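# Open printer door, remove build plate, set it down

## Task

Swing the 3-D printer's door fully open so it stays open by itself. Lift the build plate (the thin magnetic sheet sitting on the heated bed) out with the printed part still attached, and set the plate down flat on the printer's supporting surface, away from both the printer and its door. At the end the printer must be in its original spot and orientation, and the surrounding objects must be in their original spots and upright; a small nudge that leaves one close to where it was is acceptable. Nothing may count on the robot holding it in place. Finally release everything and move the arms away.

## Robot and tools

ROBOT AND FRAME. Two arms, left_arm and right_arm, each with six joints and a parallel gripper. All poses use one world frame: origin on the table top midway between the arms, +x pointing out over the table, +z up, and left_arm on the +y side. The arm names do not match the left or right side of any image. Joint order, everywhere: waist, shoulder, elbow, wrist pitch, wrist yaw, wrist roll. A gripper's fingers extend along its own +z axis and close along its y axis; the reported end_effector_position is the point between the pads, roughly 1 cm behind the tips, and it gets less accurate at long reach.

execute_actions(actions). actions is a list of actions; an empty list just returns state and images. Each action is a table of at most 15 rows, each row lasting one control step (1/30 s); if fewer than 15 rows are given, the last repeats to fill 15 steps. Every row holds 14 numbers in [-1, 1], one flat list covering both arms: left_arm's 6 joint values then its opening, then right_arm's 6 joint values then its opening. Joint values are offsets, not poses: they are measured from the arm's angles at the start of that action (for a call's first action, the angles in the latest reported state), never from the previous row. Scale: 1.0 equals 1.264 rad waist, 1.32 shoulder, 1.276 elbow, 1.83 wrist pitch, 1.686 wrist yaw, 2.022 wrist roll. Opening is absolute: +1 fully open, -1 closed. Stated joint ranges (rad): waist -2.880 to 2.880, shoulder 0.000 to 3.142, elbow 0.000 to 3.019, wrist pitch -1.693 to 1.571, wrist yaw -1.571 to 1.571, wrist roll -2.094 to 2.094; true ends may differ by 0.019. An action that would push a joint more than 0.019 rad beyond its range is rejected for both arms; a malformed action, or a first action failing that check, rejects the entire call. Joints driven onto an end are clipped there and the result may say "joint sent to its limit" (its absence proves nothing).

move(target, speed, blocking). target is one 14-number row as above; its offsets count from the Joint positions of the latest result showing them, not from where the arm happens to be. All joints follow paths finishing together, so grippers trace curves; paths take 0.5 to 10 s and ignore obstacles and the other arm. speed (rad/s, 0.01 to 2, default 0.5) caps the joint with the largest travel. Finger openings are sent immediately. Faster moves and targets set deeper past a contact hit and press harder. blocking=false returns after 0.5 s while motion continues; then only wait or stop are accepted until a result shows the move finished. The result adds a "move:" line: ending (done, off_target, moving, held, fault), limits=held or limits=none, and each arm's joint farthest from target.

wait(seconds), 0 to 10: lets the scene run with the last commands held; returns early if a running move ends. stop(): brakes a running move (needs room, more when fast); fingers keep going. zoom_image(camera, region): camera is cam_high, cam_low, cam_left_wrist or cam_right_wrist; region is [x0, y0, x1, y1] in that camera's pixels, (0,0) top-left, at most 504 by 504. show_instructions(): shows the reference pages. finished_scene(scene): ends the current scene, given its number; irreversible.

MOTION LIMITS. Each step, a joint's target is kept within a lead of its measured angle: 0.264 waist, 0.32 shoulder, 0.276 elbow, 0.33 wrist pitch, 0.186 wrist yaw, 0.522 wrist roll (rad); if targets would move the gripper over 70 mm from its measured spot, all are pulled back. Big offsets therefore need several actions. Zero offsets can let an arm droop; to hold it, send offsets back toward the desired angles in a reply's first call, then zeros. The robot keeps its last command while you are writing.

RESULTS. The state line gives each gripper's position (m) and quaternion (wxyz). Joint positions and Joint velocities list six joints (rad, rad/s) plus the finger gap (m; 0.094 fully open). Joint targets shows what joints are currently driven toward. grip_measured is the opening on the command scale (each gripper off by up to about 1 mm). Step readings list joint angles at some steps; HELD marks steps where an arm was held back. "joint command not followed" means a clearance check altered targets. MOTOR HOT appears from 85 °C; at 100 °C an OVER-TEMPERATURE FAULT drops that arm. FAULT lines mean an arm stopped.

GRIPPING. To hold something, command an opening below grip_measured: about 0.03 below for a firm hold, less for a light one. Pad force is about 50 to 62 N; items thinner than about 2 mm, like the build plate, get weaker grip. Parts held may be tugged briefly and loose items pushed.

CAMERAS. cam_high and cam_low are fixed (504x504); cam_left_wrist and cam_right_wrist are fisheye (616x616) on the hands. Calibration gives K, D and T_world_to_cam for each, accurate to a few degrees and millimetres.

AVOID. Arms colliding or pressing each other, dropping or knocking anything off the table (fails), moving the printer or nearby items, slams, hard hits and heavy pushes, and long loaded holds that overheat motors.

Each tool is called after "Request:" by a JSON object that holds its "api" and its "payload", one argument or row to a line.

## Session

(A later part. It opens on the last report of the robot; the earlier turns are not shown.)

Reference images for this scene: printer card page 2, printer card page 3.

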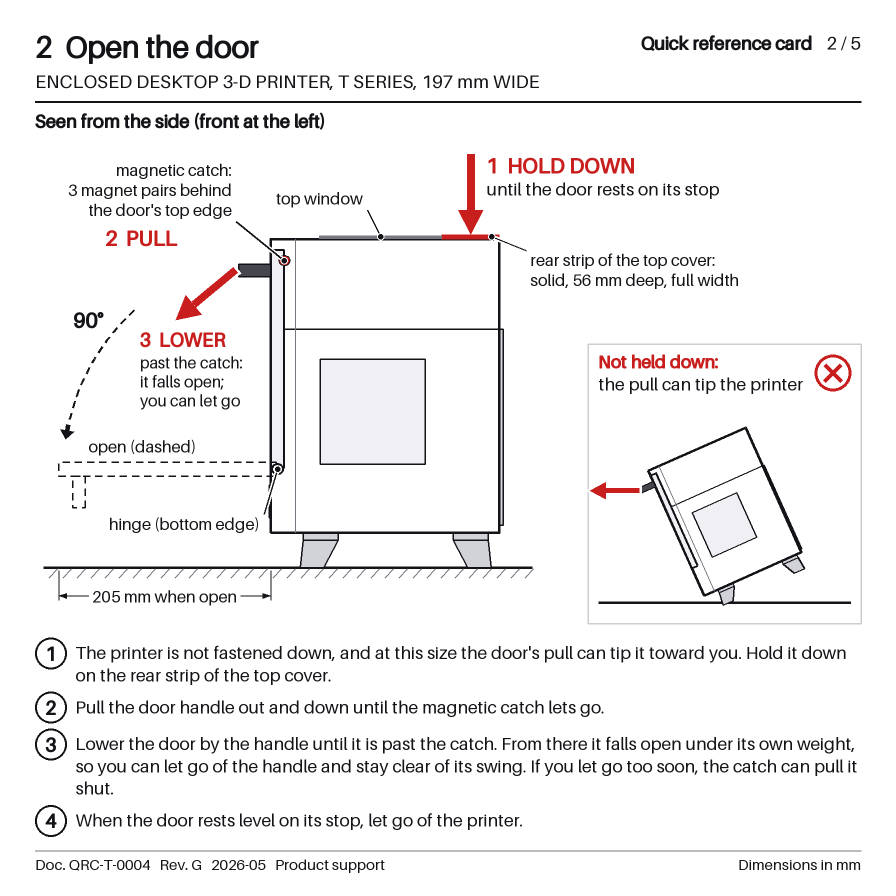

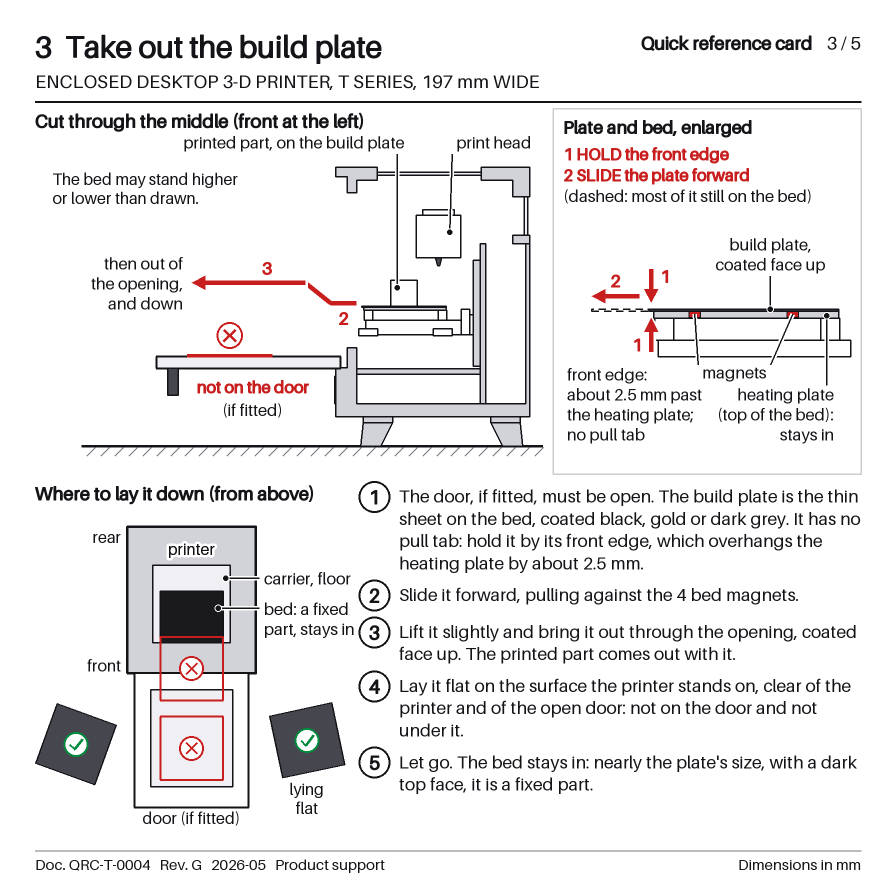

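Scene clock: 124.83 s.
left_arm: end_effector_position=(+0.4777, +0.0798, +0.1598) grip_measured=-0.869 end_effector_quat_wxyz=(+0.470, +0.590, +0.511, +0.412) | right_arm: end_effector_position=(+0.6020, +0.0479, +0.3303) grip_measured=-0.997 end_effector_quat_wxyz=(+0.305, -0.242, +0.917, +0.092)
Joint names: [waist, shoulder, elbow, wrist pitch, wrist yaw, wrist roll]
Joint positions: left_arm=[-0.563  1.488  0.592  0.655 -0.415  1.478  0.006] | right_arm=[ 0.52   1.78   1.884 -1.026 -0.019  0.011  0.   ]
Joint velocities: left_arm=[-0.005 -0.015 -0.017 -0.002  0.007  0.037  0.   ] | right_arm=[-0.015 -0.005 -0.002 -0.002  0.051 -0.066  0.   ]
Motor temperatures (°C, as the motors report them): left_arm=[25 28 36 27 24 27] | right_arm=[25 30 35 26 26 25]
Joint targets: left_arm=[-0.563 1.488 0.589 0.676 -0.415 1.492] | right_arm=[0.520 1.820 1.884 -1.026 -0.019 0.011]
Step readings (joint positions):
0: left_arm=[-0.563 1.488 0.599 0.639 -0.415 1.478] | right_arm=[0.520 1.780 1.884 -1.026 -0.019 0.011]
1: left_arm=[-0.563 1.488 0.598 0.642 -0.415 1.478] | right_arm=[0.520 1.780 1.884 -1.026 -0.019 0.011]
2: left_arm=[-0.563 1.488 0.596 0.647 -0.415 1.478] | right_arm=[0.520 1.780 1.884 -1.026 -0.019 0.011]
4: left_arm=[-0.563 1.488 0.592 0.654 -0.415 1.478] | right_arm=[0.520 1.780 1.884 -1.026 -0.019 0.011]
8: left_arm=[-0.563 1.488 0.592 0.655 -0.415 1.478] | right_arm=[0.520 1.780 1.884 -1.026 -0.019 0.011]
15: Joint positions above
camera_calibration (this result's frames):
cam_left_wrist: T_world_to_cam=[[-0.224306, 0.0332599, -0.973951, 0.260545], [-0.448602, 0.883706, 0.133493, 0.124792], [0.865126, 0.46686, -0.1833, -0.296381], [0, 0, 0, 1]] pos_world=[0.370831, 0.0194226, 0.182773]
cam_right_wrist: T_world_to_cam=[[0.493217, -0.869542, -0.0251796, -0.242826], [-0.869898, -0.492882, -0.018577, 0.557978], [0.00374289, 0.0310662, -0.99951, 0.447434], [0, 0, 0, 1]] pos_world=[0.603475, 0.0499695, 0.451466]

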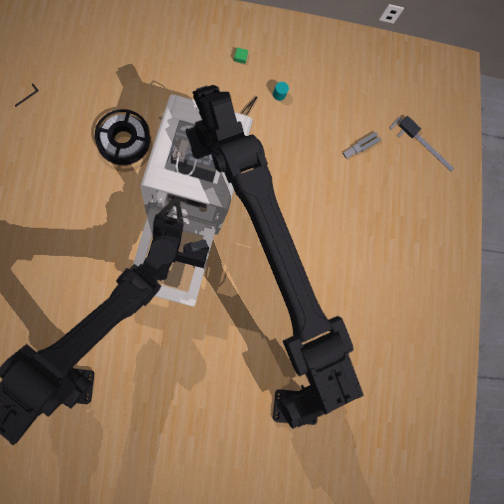

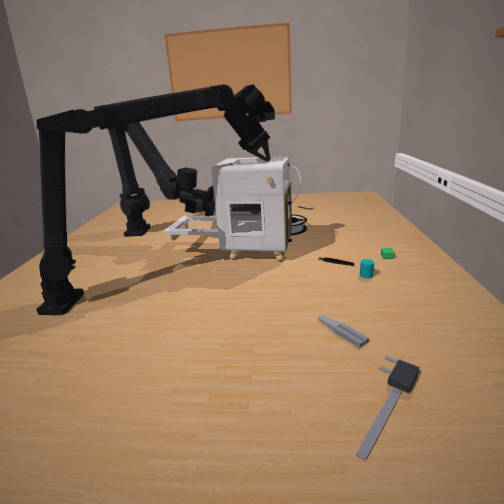

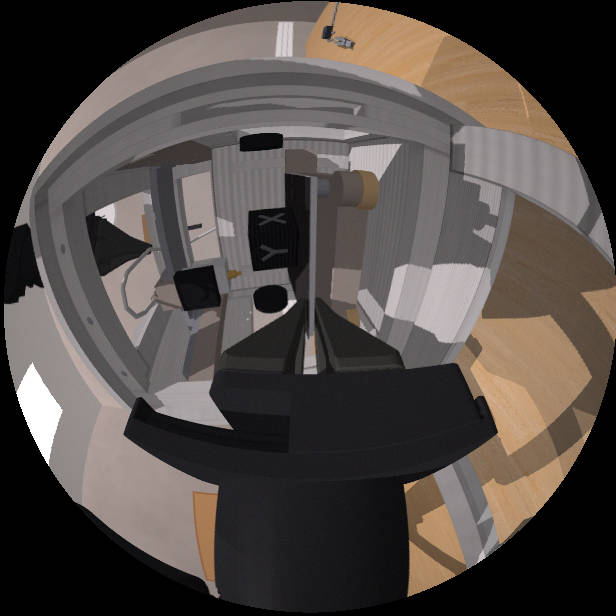

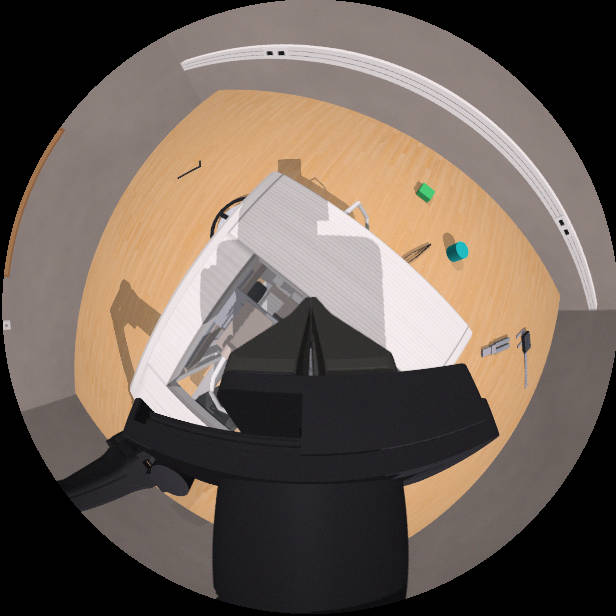

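Request:
{"api": "execute_actions", "payload": {
  "actions": [
    [[0,0,-0.006,0.02,0,0.007,-0.87,0,0.03,0,0,0,0,-1]]
  ]
}}

Request:
{"api": "zoom_image", "payload": {
  "camera": "cam_left_wrist",
  "region": [270,260,350,340]
}}

Scene clock: 125.90 s.
left_arm: end_effector_position=(+0.4773, +0.0800, +0.1624) grip_measured=-0.869 end_effector_quat_wxyz=(+0.476, +0.585, +0.509, +0.414) | right_arm: end_effector_position=(+0.6020, +0.0479, +0.3303) grip_measured=-0.997 end_effector_quat_wxyz=(+0.305, -0.242, +0.917, +0.092)
Joint names: [waist, shoulder, elbow, wrist pitch, wrist yaw, wrist roll]
Joint positions: left_arm=[-0.563  1.488  0.587  0.675 -0.415  1.478  0.006] | right_arm=[ 0.52   1.78   1.884 -1.026 -0.019  0.011  0.   ]
Joint velocities: left_arm=[-0.015 -0.024 -0.022 -0.012 -0.022 -0.007 -0.001] | right_arm=[ 0.005 -0.015 -0.022 -0.022  0.037 -0.081 -0.001]
Motor temperatures (°C, as the motors report them): left_arm=[25 28 36 27 24 27] | right_arm=[25 30 35 26 26 25]
Joint targets: left_arm=[-0.563 1.488 0.584 0.692 -0.415 1.492] | right_arm=[0.520 1.820 1.884 -1.026 -0.019 0.011]
Step readings (joint positions):
0: left_arm=[-0.563 1.488 0.592 0.655 -0.415 1.478] | right_arm=[0.520 1.780 1.884 -1.026 -0.019 0.011]
1: left_arm=[-0.563 1.488 0.591 0.658 -0.415 1.478] | right_arm=[0.520 1.780 1.884 -1.026 -0.019 0.011]
2: left_arm=[-0.563 1.488 0.589 0.663 -0.415 1.478] | right_arm=[0.520 1.780 1.884 -1.026 -0.019 0.011]
4: left_arm=[-0.563 1.488 0.587 0.670 -0.415 1.478] | right_arm=[0.520 1.780 1.884 -1.026 -0.019 0.011]
8: left_arm=[-0.563 1.488 0.587 0.675 -0.415 1.478] | right_arm=[0.520 1.780 1.884 -1.026 -0.019 0.011]
15: Joint positions above
camera_calibration (this result's frames):
cam_left_wrist: T_world_to_cam=[[-0.211405, 0.0251126, -0.977076, 0.257915], [-0.450279, 0.884765, 0.120165, 0.126982], [0.8675, 0.46536, -0.175736, -0.29796], [0, 0, 0, 1]] pos_world=[0.370182, 0.0198321, 0.184382]
cam_right_wrist: T_world_to_cam=[[0.493217, -0.869542, -0.0251796, -0.242826], [-0.869898, -0.492882, -0.018577, 0.557978], [0.00374289, 0.0310662, -0.99951, 0.447434], [0, 0, 0, 1]] pos_world=[0.603475, 0.0499695, 0.451466]

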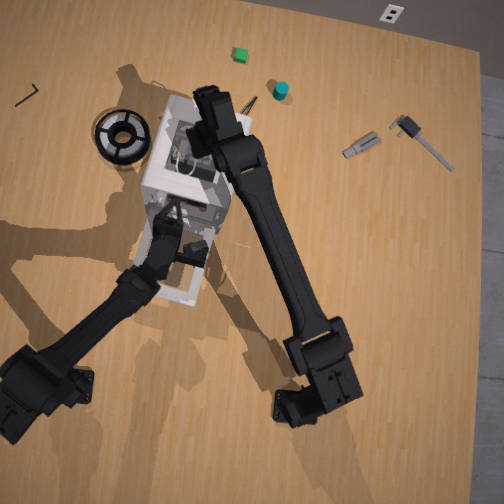

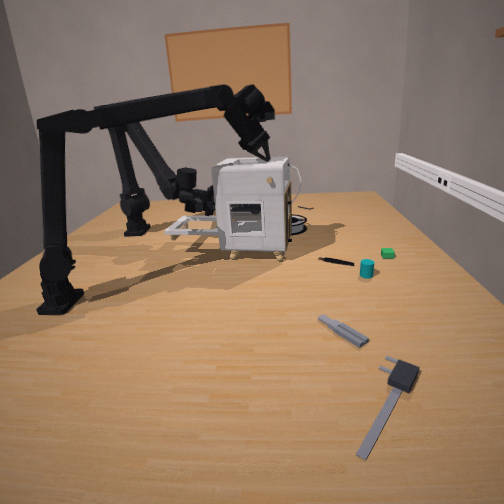

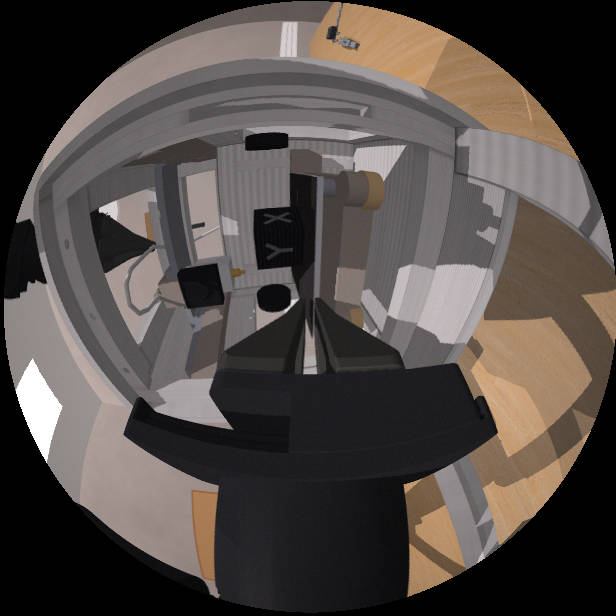

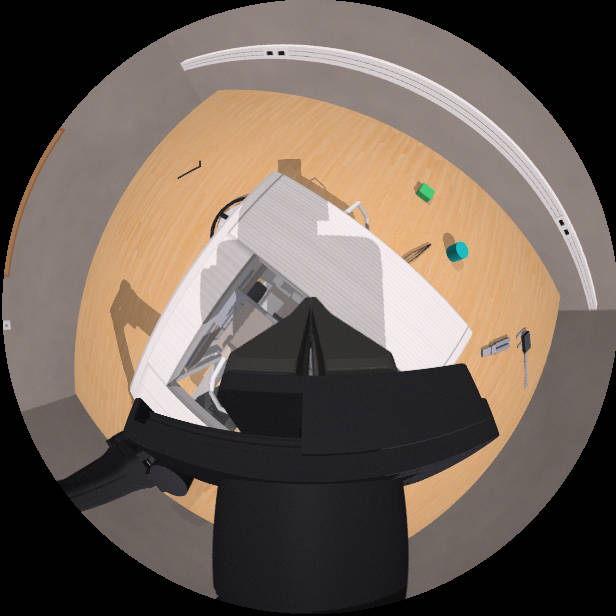

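Region (270, 260, 350, 340) of cam_left_wrist's 616x616 image, scaled by 6.300, with more detail than that image has.

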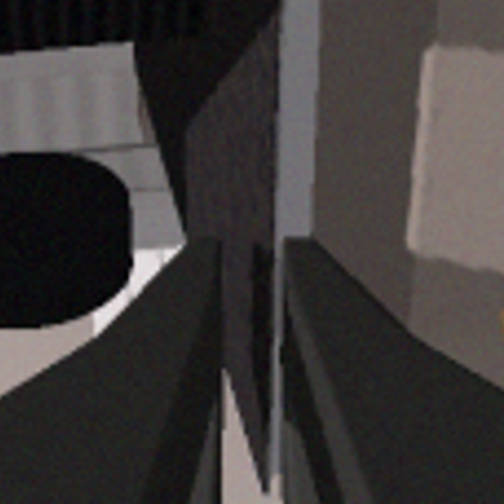

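Request:
{"api": "execute_actions", "payload": {
  "actions": [
    [[0,0,0,-0.006,0,0,-0.92,0,0.03,0,0,0,0,-1],[0,0,0,-0.008,0,0,-0.94,0,0.03,0,0,0,0,-1],[0,0,0,-0.010,0,0,-0.96,0,0.03,0,0,0,0,-1],[0,0,0,-0.012,0,0,-1,0,0.03,0,0,0,0,-1]],
    [[0,0,0,0,0,0,-1,0,0.03,0,0,0,0,-1]]
  ]
}}

Request:
{"api": "move", "payload": {
  "target": [-0.03,-0.04,-0.045,0.006,-0.015,0,-1,0,0.05,0.0,0,0,0,-1],
  "speed": 0.04
}}

Scene clock: 128.03 s.
left_arm: end_effector_position=(+0.4770, +0.0802, +0.1606) grip_measured=-0.980 end_effector_quat_wxyz=(+0.473, +0.588, +0.510, +0.413) | right_arm: end_effector_position=(+0.6020, +0.0479, +0.3303) grip_measured=-0.997 end_effector_quat_wxyz=(+0.305, -0.242, +0.917, +0.092)
Joint names: [waist, shoulder, elbow, wrist pitch, wrist yaw, wrist roll]
Joint positions: left_arm=[-0.563  1.488  0.587  0.668 -0.415  1.478  0.001] | right_arm=[ 0.52   1.78   1.884 -1.026 -0.019  0.011  0.   ]
Joint velocities: left_arm=[-0.005 -0.015  0.017  0.002  0.051  0.022 -0.001] | right_arm=[-0.005  0.005  0.002  0.017 -0.095 -0.037  0.001]
Motor temperatures (°C, as the motors report them): left_arm=[25 28 36 27 24 27] | right_arm=[25 30 35 26 26 25]
Joint targets: left_arm=[-0.563 1.488 0.587 0.668 -0.415 1.478] | right_arm=[0.520 1.820 1.884 -1.026 -0.019 0.011]
Step readings (joint positions; steps 1 to 15: 1st action; 16 to 30: 2nd action):
0: left_arm=[-0.563 1.488 0.587 0.675 -0.415 1.478] | right_arm=[0.520 1.780 1.884 -1.026 -0.019 0.011]
1: left_arm=[-0.563 1.488 0.587 0.675 -0.415 1.478] | right_arm=[0.520 1.780 1.884 -1.026 -0.019 0.011]
2: left_arm=[-0.563 1.488 0.587 0.673 -0.415 1.478] | right_arm=[0.520 1.780 1.884 -1.026 -0.019 0.011]
4: left_arm=[-0.563 1.488 0.587 0.668 -0.415 1.478] | right_arm=[0.520 1.780 1.884 -1.026 -0.019 0.011]
8: left_arm=[-0.563 1.488 0.587 0.668 -0.415 1.478] | right_arm=[0.520 1.780 1.884 -1.026 -0.019 0.011]
15: left_arm=[-0.563 1.488 0.587 0.668 -0.415 1.478] | right_arm=[0.520 1.780 1.884 -1.026 -0.019 0.011]
16: left_arm=[-0.563 1.488 0.587 0.668 -0.415 1.478] | right_arm=[0.520 1.780 1.884 -1.026 -0.019 0.011]
17: left_arm=[-0.563 1.488 0.587 0.668 -0.415 1.478] | right_arm=[0.520 1.780 1.884 -1.026 -0.019 0.011]
19: left_arm=[-0.563 1.488 0.587 0.668 -0.415 1.478] | right_arm=[0.520 1.780 1.884 -1.026 -0.019 0.011]
23: left_arm=[-0.563 1.488 0.587 0.668 -0.415 1.478] | right_arm=[0.520 1.780 1.884 -1.026 -0.019 0.011]
30: Joint positions above
camera_calibration (this result's frames):
cam_left_wrist: T_world_to_cam=[[-0.217703, 0.0290902, -0.975581, 0.258604], [-0.449483, 0.884262, 0.12667, 0.125461], [0.866355, 0.466084, -0.179431, -0.296985], [0, 0, 0, 1]] pos_world=[0.369986, 0.0199563, 0.183109]
cam_right_wrist: T_world_to_cam=[[0.493217, -0.869542, -0.0251796, -0.242826], [-0.869898, -0.492882, -0.018577, 0.557978], [0.00374289, 0.0310662, -0.99951, 0.447434], [0, 0, 0, 1]] pos_world=[0.603475, 0.0499695, 0.451466]

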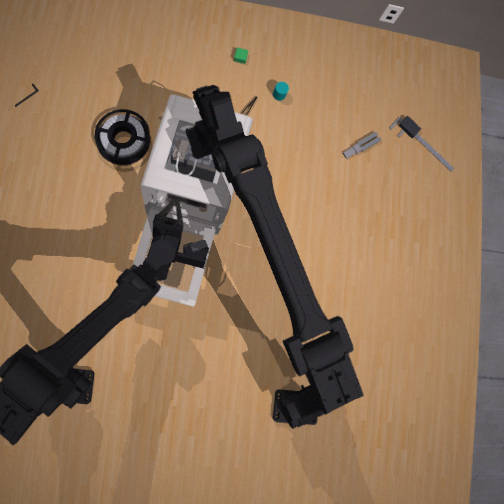

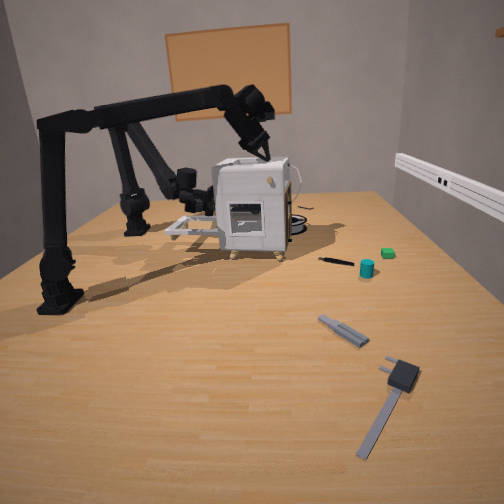

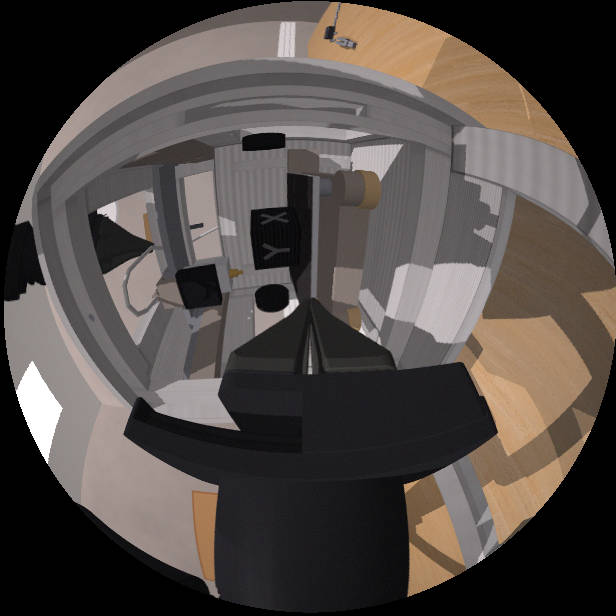

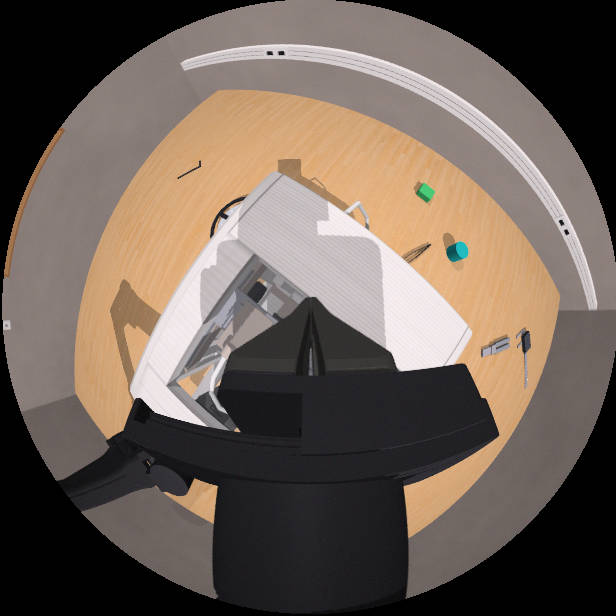

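Scene clock: 129.93 s.
left_arm: end_effector_position=(+0.4560, +0.0842, +0.1606) grip_measured=-0.980 end_effector_quat_wxyz=(+0.471, +0.589, +0.509, +0.415) | right_arm: end_effector_position=(+0.6022, +0.0480, +0.3295) grip_measured=-0.997 end_effector_quat_wxyz=(+0.304, -0.242, +0.917, +0.092)
Joint names: [waist, shoulder, elbow, wrist pitch, wrist yaw, wrist roll]
Joint positions: left_arm=[-0.586  1.44   0.536  0.668 -0.439  1.478  0.001] | right_arm=[ 0.52   1.781  1.884 -1.026 -0.019  0.011  0.   ]
Joint velocities: left_arm=[ 0.015 -0.005  0.007 -0.002  0.037 -0.051 -0.001] | right_arm=[-0.015 -0.005  0.002  0.002  0.081  0.022  0.   ]
Motor temperatures (°C, as the motors report them): left_arm=[25 28 36 27 24 27] | right_arm=[25 30 35 26 26 25]
Joint targets: left_arm=[-0.601 1.435 0.530 0.679 -0.440 1.478] | right_arm=[0.520 1.846 1.884 -1.026 -0.019 0.011]
move: off_target (right_arm); limits=none; left_arm: farthest joint: the waist, 0.015 radians from its target (0.038 radians at the start); right_arm: farthest joint: the shoulder, 0.065 radians from its target (0.066 radians at the start)
camera_calibration (this result's frames):
cam_left_wrist: T_world_to_cam=[[-0.217947, 0.0356021, -0.975311, 0.25338], [-0.449222, 0.88352, 0.132636, 0.111478], [0.866429, 0.467039, -0.176567, -0.281272], [0, 0, 0, 1]] pos_world=[0.349004, 0.0238512, 0.182675]
cam_right_wrist: T_world_to_cam=[[0.493192, -0.869556, -0.025175, -0.24283], [-0.869916, -0.492892, -0.0174328, 0.557826], [0.0027502, 0.0304979, -0.999531, 0.447291], [0, 0, 0, 1]] pos_world=[0.603793, 0.0501518, 0.450692]

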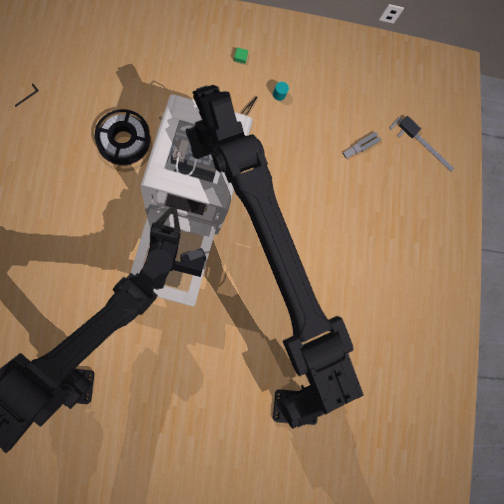

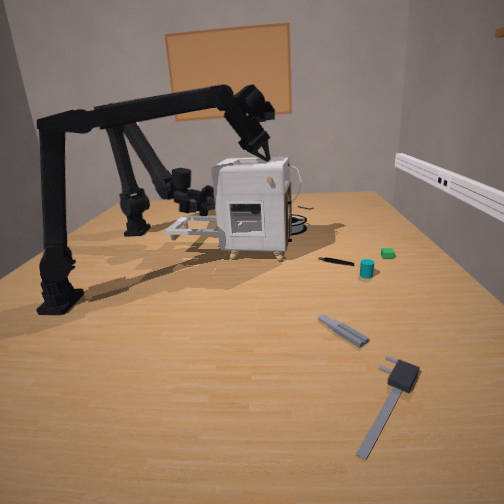

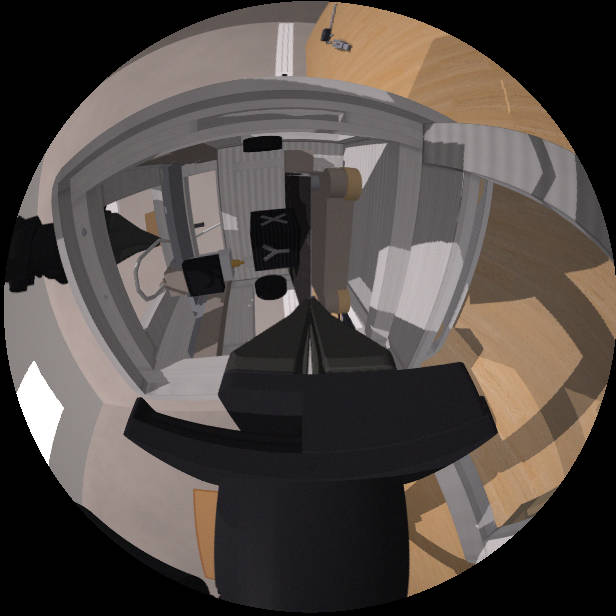

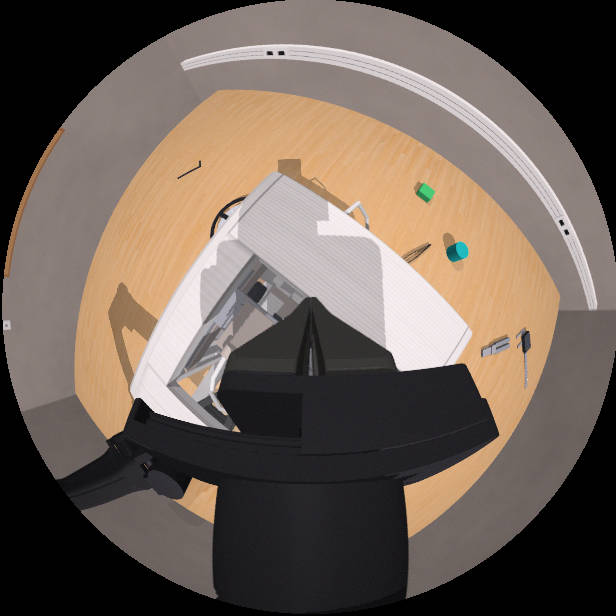

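Request:
{"api": "move", "payload": {
  "target": [-0.02,-0.025,-0.03,0.006,-0.008,0,-1,0,0.04,0.0,0,0,0,-1],
  "speed": 0.05
}}

Request:
{"api": "move", "payload": {
  "target": [0.025,0.042,0.058,0,0.01,0,-0.74,0,0.04,0.0,0,0,0,-1],
  "speed": 0.05
}}

Scene clock: 132.17 s.
left_arm: end_effector_position=(+0.4442, +0.0880, +0.1606) grip_measured=-0.980 end_effector_quat_wxyz=(+0.470, +0.590, +0.508, +0.416) | right_arm: end_effector_position=(+0.6021, +0.0480, +0.3300) grip_measured=-0.997 end_effector_quat_wxyz=(+0.305, -0.242, +0.917, +0.092)
Joint names: [waist, shoulder, elbow, wrist pitch, wrist yaw, wrist roll]
Joint positions: left_arm=[-0.597  1.41   0.505  0.668 -0.45   1.478  0.001] | right_arm=[ 0.52   1.78   1.884 -1.026 -0.019  0.011  0.   ]
Joint velocities: left_arm=[-0.015  0.015 -0.012 -0.007  0.022  0.007 -0.001] | right_arm=[-0.005 -0.015 -0.012 -0.022 -0.007  0.037 -0.   ]
Motor temperatures (°C, as the motors report them): left_arm=[25 28 35 27 24 27] | right_arm=[25 30 35 26 26 25]
Joint targets: left_arm=[-0.612 1.407 0.498 0.679 -0.452 1.478] | right_arm=[0.520 1.834 1.884 -1.026 -0.019 0.011]
move: off_target (right_arm); limits=none; left_arm: farthest joint: the waist, 0.014 radians from its target (0.025 radians at the start); right_arm: farthest joint: the shoulder, 0.053 radians from its target (0.053 radians at the start)
camera_calibration (this result's frames):
cam_left_wrist: T_world_to_cam=[[-0.217391, 0.0382986, -0.975333, 0.250237], [-0.45002, 0.88276, 0.134968, 0.102864], [0.866154, 0.468261, -0.174669, -0.273102], [0, 0, 0, 1]] pos_world=[0.337239, 0.0274955, 0.182479]
cam_right_wrist: T_world_to_cam=[[0.493209, -0.869546, -0.0251781, -0.242827], [-0.869904, -0.492885, -0.0181956, 0.557927], [0.003412, 0.0308768, -0.999517, 0.447386], [0, 0, 0, 1]] pos_world=[0.603581, 0.0500303, 0.451208]

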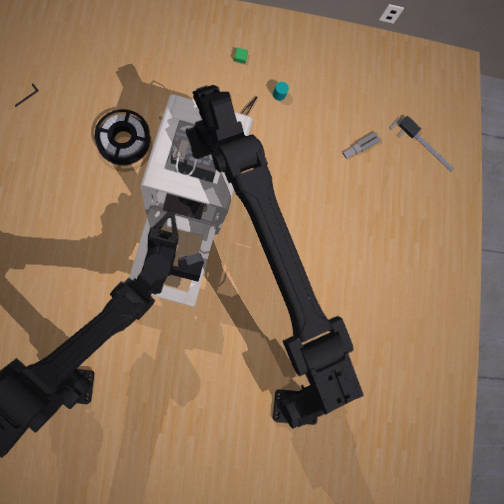

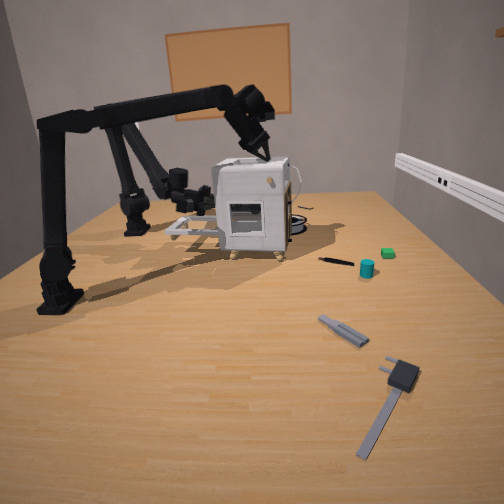

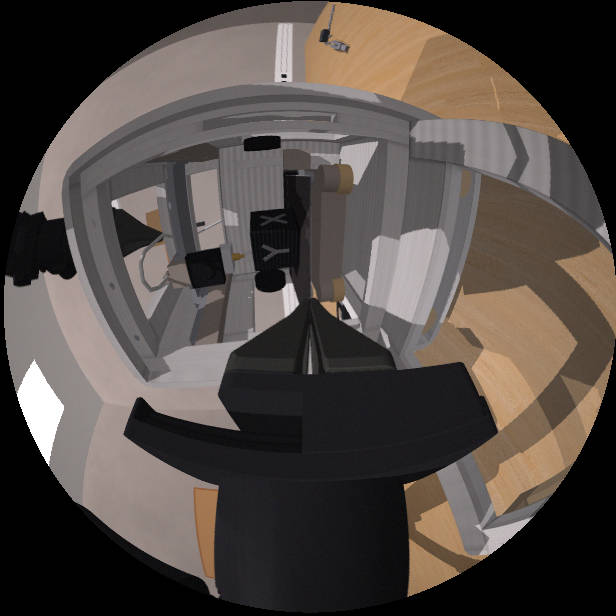

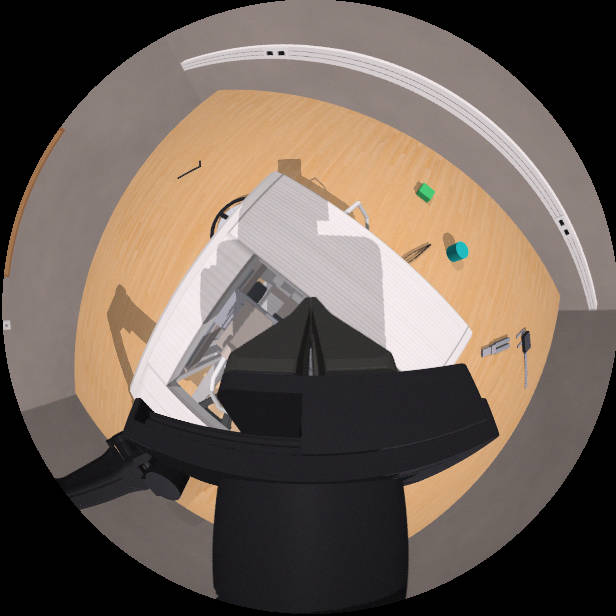

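Scene clock: 133.93 s.
left_arm: end_effector_position=(+0.4604, +0.0855, +0.1611) grip_measured=-0.742 end_effector_quat_wxyz=(+0.471, +0.587, +0.510, +0.416) | right_arm: end_effector_position=(+0.6021, +0.0480, +0.3300) grip_measured=-0.997 end_effector_quat_wxyz=(+0.305, -0.242, +0.917, +0.092)
Joint names: [waist, shoulder, elbow, wrist pitch, wrist yaw, wrist roll]
Joint positions: left_arm=[-0.579  1.447  0.544  0.668 -0.436  1.478  0.012] | right_arm=[ 0.52   1.78   1.884 -1.026 -0.019  0.011  0.   ]
Joint velocities: left_arm=[-0.005  0.005 -0.007 -0.007  0.007 -0.007 -0.   ] | right_arm=[-0.005 -0.015 -0.017  0.007 -0.051 -0.007  0.001]
Motor temperatures (°C, as the motors report them): left_arm=[25 28 36 27 24 27] | right_arm=[25 30 35 26 26 25]
Joint targets: left_arm=[-0.565 1.466 0.578 0.668 -0.434 1.478] | right_arm=[0.520 1.833 1.884 -1.026 -0.019 0.011]
move: off_target (left_arm, right_arm); limits=none; left_arm: farthest joint: the elbow, 0.035 radians from its target (0.074 radians at the start); right_arm: farthest joint: the shoulder, 0.052 radians from its target (0.052 radians at the start)
camera_calibration (this result's frames):
cam_left_wrist: T_world_to_cam=[[-0.217176, 0.0331718, -0.975569, 0.254687], [-0.45412, 0.881248, 0.131059, 0.114938], [0.864066, 0.471488, -0.176322, -0.284885], [0, 0, 0, 1]] pos_world=[0.353668, 0.0245823, 0.18317]
cam_right_wrist: T_world_to_cam=[[0.493209, -0.869546, -0.0251781, -0.242827], [-0.869904, -0.492885, -0.0181956, 0.557927], [0.003412, 0.0308768, -0.999517, 0.447386], [0, 0, 0, 1]] pos_world=[0.603581, 0.0500303, 0.451208]

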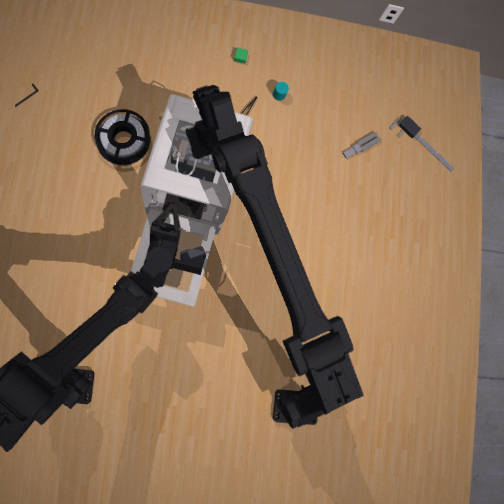

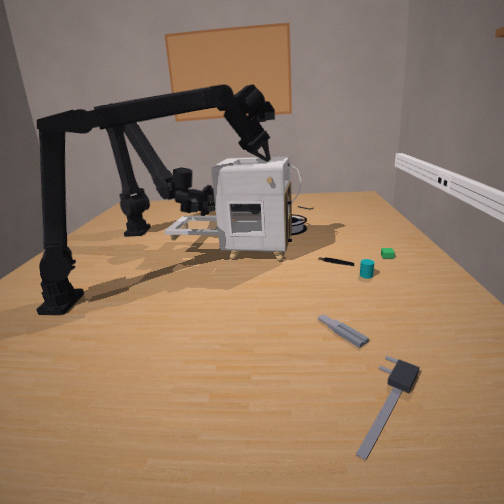

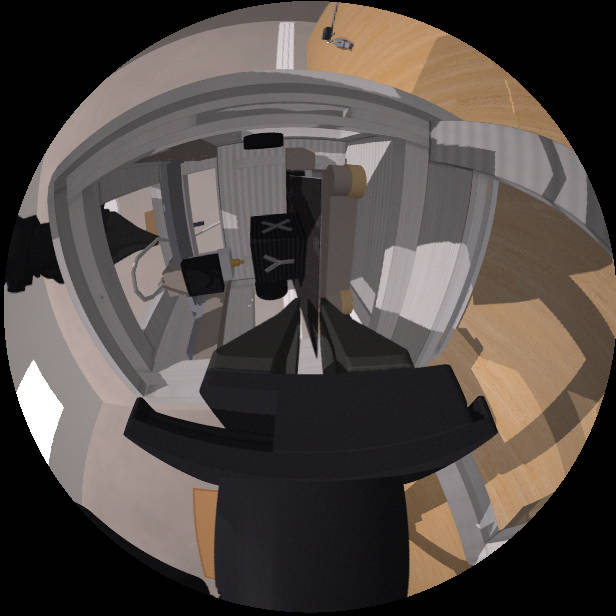

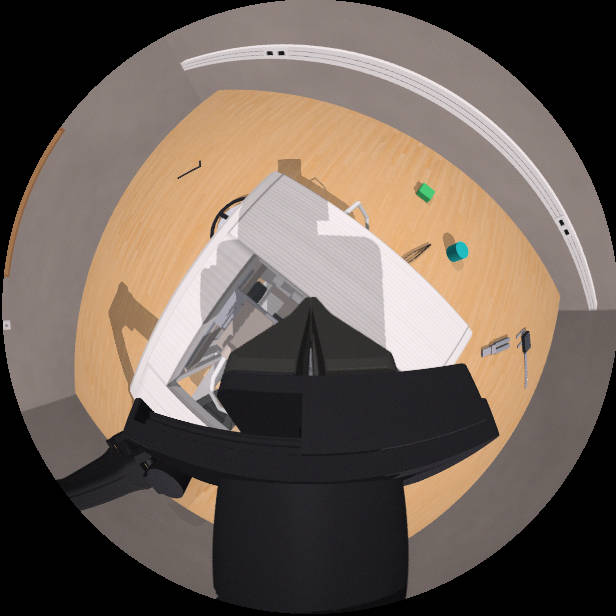

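Request:
{"api": "move", "payload": {
  "target": [0,0,0.02,0.038,0,0,-0.85,0,0.04,0.0,0,0,0,-1],
  "speed": 0.06
}}

Request:
{"api": "move", "payload": {
  "target": [0,0,0.02,0,0,0,-1,0,0.04,0.0,0,0,0,-1]
}}

Scene clock: 136.13 s.
left_arm: end_effector_position=(+0.4624, +0.0842, +0.1722) grip_measured=-0.848 end_effector_quat_wxyz=(+0.489, +0.572, +0.506, +0.421) | right_arm: end_effector_position=(+0.6021, +0.0480, +0.3300) grip_measured=-0.997 end_effector_quat_wxyz=(+0.305, -0.242, +0.917, +0.092)
Joint names: [waist, shoulder, elbow, wrist pitch, wrist yaw, wrist roll]
Joint positions: left_arm=[-0.579  1.447  0.544  0.717 -0.436  1.478  0.007] | right_arm=[ 0.52   1.78   1.884 -1.026 -0.019  0.011  0.   ]
Joint velocities: left_arm=[-0.015 -0.015  0.017 -0.012  0.022  0.022  0.   ] | right_arm=[-0.005 -0.005  0.007 -0.002  0.051 -0.066 -0.001]
Motor temperatures (°C, as the motors report them): left_arm=[25 28 36 27 24 27] | right_arm=[25 30 35 26 26 25]
Joint targets: left_arm=[-0.579 1.447 0.570 0.737 -0.436 1.478] | right_arm=[0.520 1.833 1.884 -1.026 -0.019 0.011]
move: off_target (left_arm, right_arm); limits=none; left_arm: farthest joint: the elbow, 0.025 radians from its target (0.025 radians at the start); right_arm: farthest joint: the shoulder, 0.052 radians from its target (0.052 radians at the start)
camera_calibration (this result's frames):
cam_left_wrist: T_world_to_cam=[[-0.176481, 0.00659309, -0.984282, 0.250957], [-0.458672, 0.884221, 0.0881622, 0.124781], [0.870904, 0.467021, -0.153024, -0.290833], [0, 0, 0, 1]] pos_world=[0.35481, 0.023836, 0.191507]
cam_right_wrist: T_world_to_cam=[[0.493209, -0.869546, -0.0251781, -0.242827], [-0.869904, -0.492885, -0.0181956, 0.557927], [0.003412, 0.0308768, -0.999517, 0.447386], [0, 0, 0, 1]] pos_world=[0.603581, 0.0500303, 0.451208]

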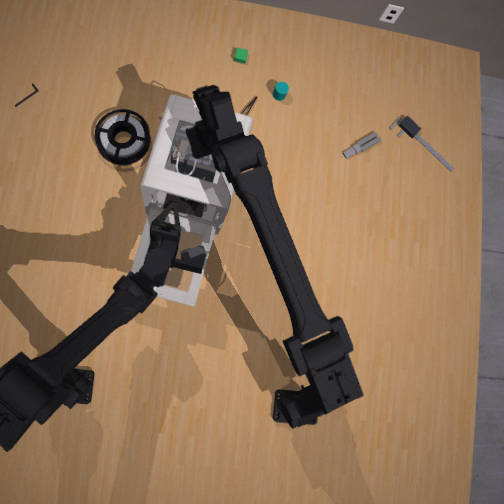

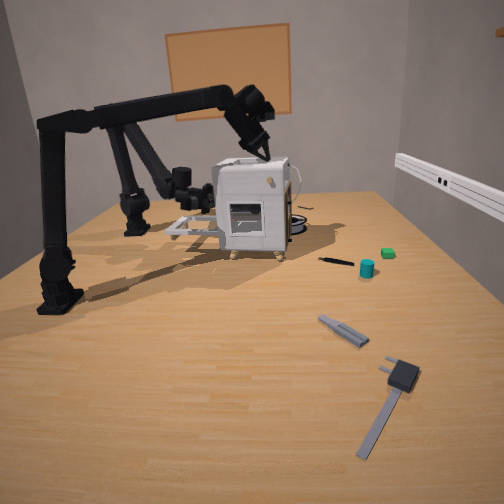

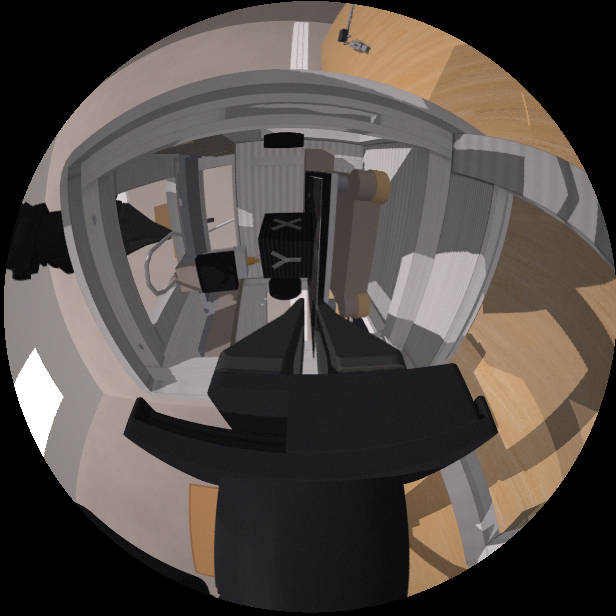

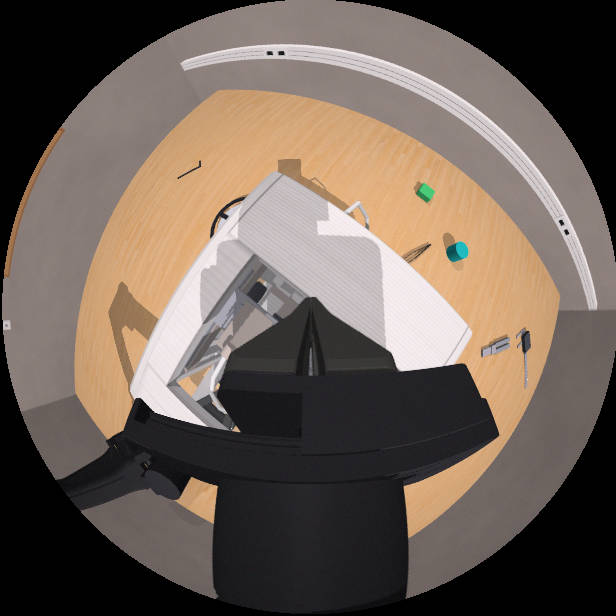

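Scene clock: 136.83 s.
left_arm: end_effector_position=(+0.4624, +0.0842, +0.1724) grip_measured=-0.976 end_effector_quat_wxyz=(+0.489, +0.572, +0.506, +0.421) | right_arm: end_effector_position=(+0.6021, +0.0480, +0.3300) grip_measured=-0.997 end_effector_quat_wxyz=(+0.305, -0.242, +0.917, +0.092)
Joint names: [waist, shoulder, elbow, wrist pitch, wrist yaw, wrist roll]
Joint positions: left_arm=[-0.579  1.447  0.544  0.717 -0.436  1.478  0.001] | right_arm=[ 0.52   1.78   1.884 -1.026 -0.019  0.011  0.   ]
Joint velocities: left_arm=[-0.015 -0.005  0.007  0.002 -0.022  0.022 -0.001] | right_arm=[ 0.015  0.015 -0.012 -0.017 -0.081 -0.066  0.   ]
Motor temperatures (°C, as the motors report them): left_arm=[25 28 36 27 24 27] | right_arm=[25 30 35 26 26 25]
Joint targets: left_arm=[-0.579 1.447 0.570 0.717 -0.436 1.478] | right_arm=[0.520 1.833 1.884 -1.026 -0.019 0.011]
move: off_target (left_arm, right_arm); limits=none; left_arm: farthest joint: the elbow, 0.025 radians from its target (0.025 radians at the start); right_arm: farthest joint: the shoulder, 0.052 radians from its target (0.052 radians at the start)
camera_calibration (this result's frames):
cam_left_wrist: T_world_to_cam=[[-0.176166, 0.00638776, -0.98434, 0.251018], [-0.4587, 0.88424, 0.0878313, 0.12482], [0.870953, 0.46699, -0.152843, -0.290848], [0, 0, 0, 1]] pos_world=[0.354791, 0.0238488, 0.191669]
cam_right_wrist: T_world_to_cam=[[0.493209, -0.869546, -0.0251781, -0.242827], [-0.869904, -0.492885, -0.0181956, 0.557927], [0.003412, 0.0308768, -0.999517, 0.447386], [0, 0, 0, 1]] pos_world=[0.603581, 0.0500303, 0.451208]

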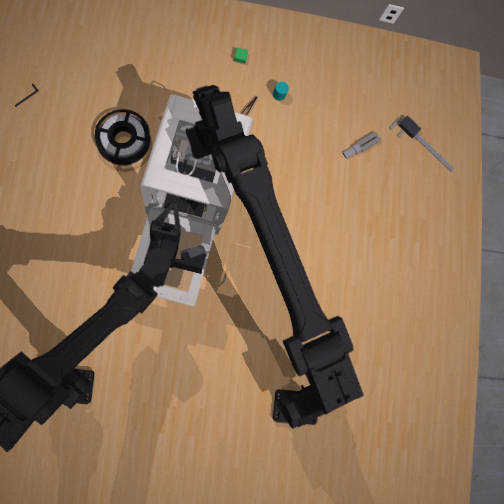

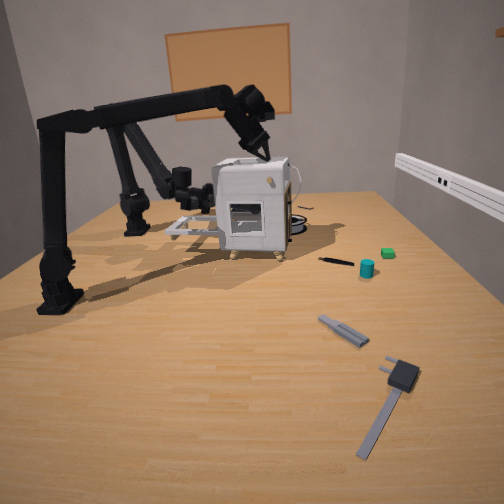

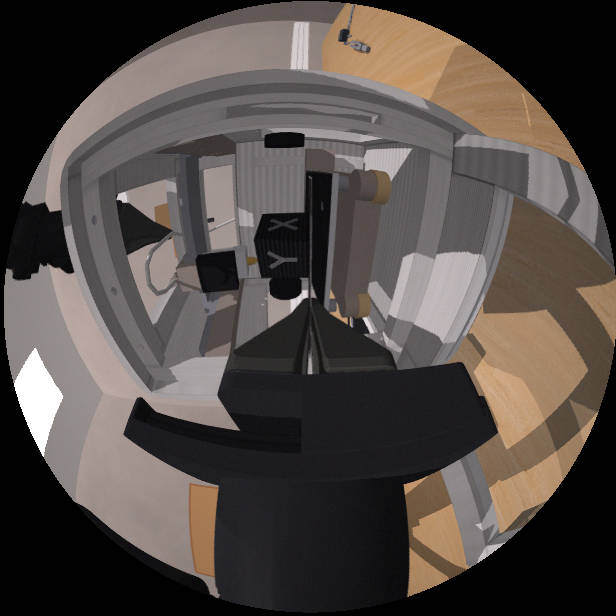

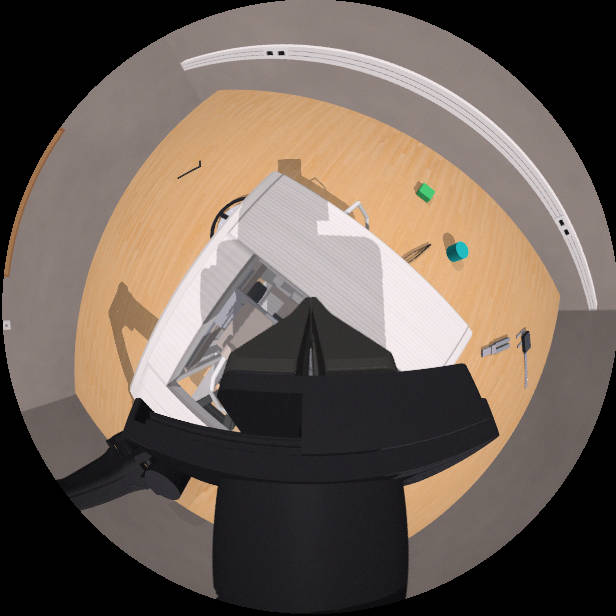

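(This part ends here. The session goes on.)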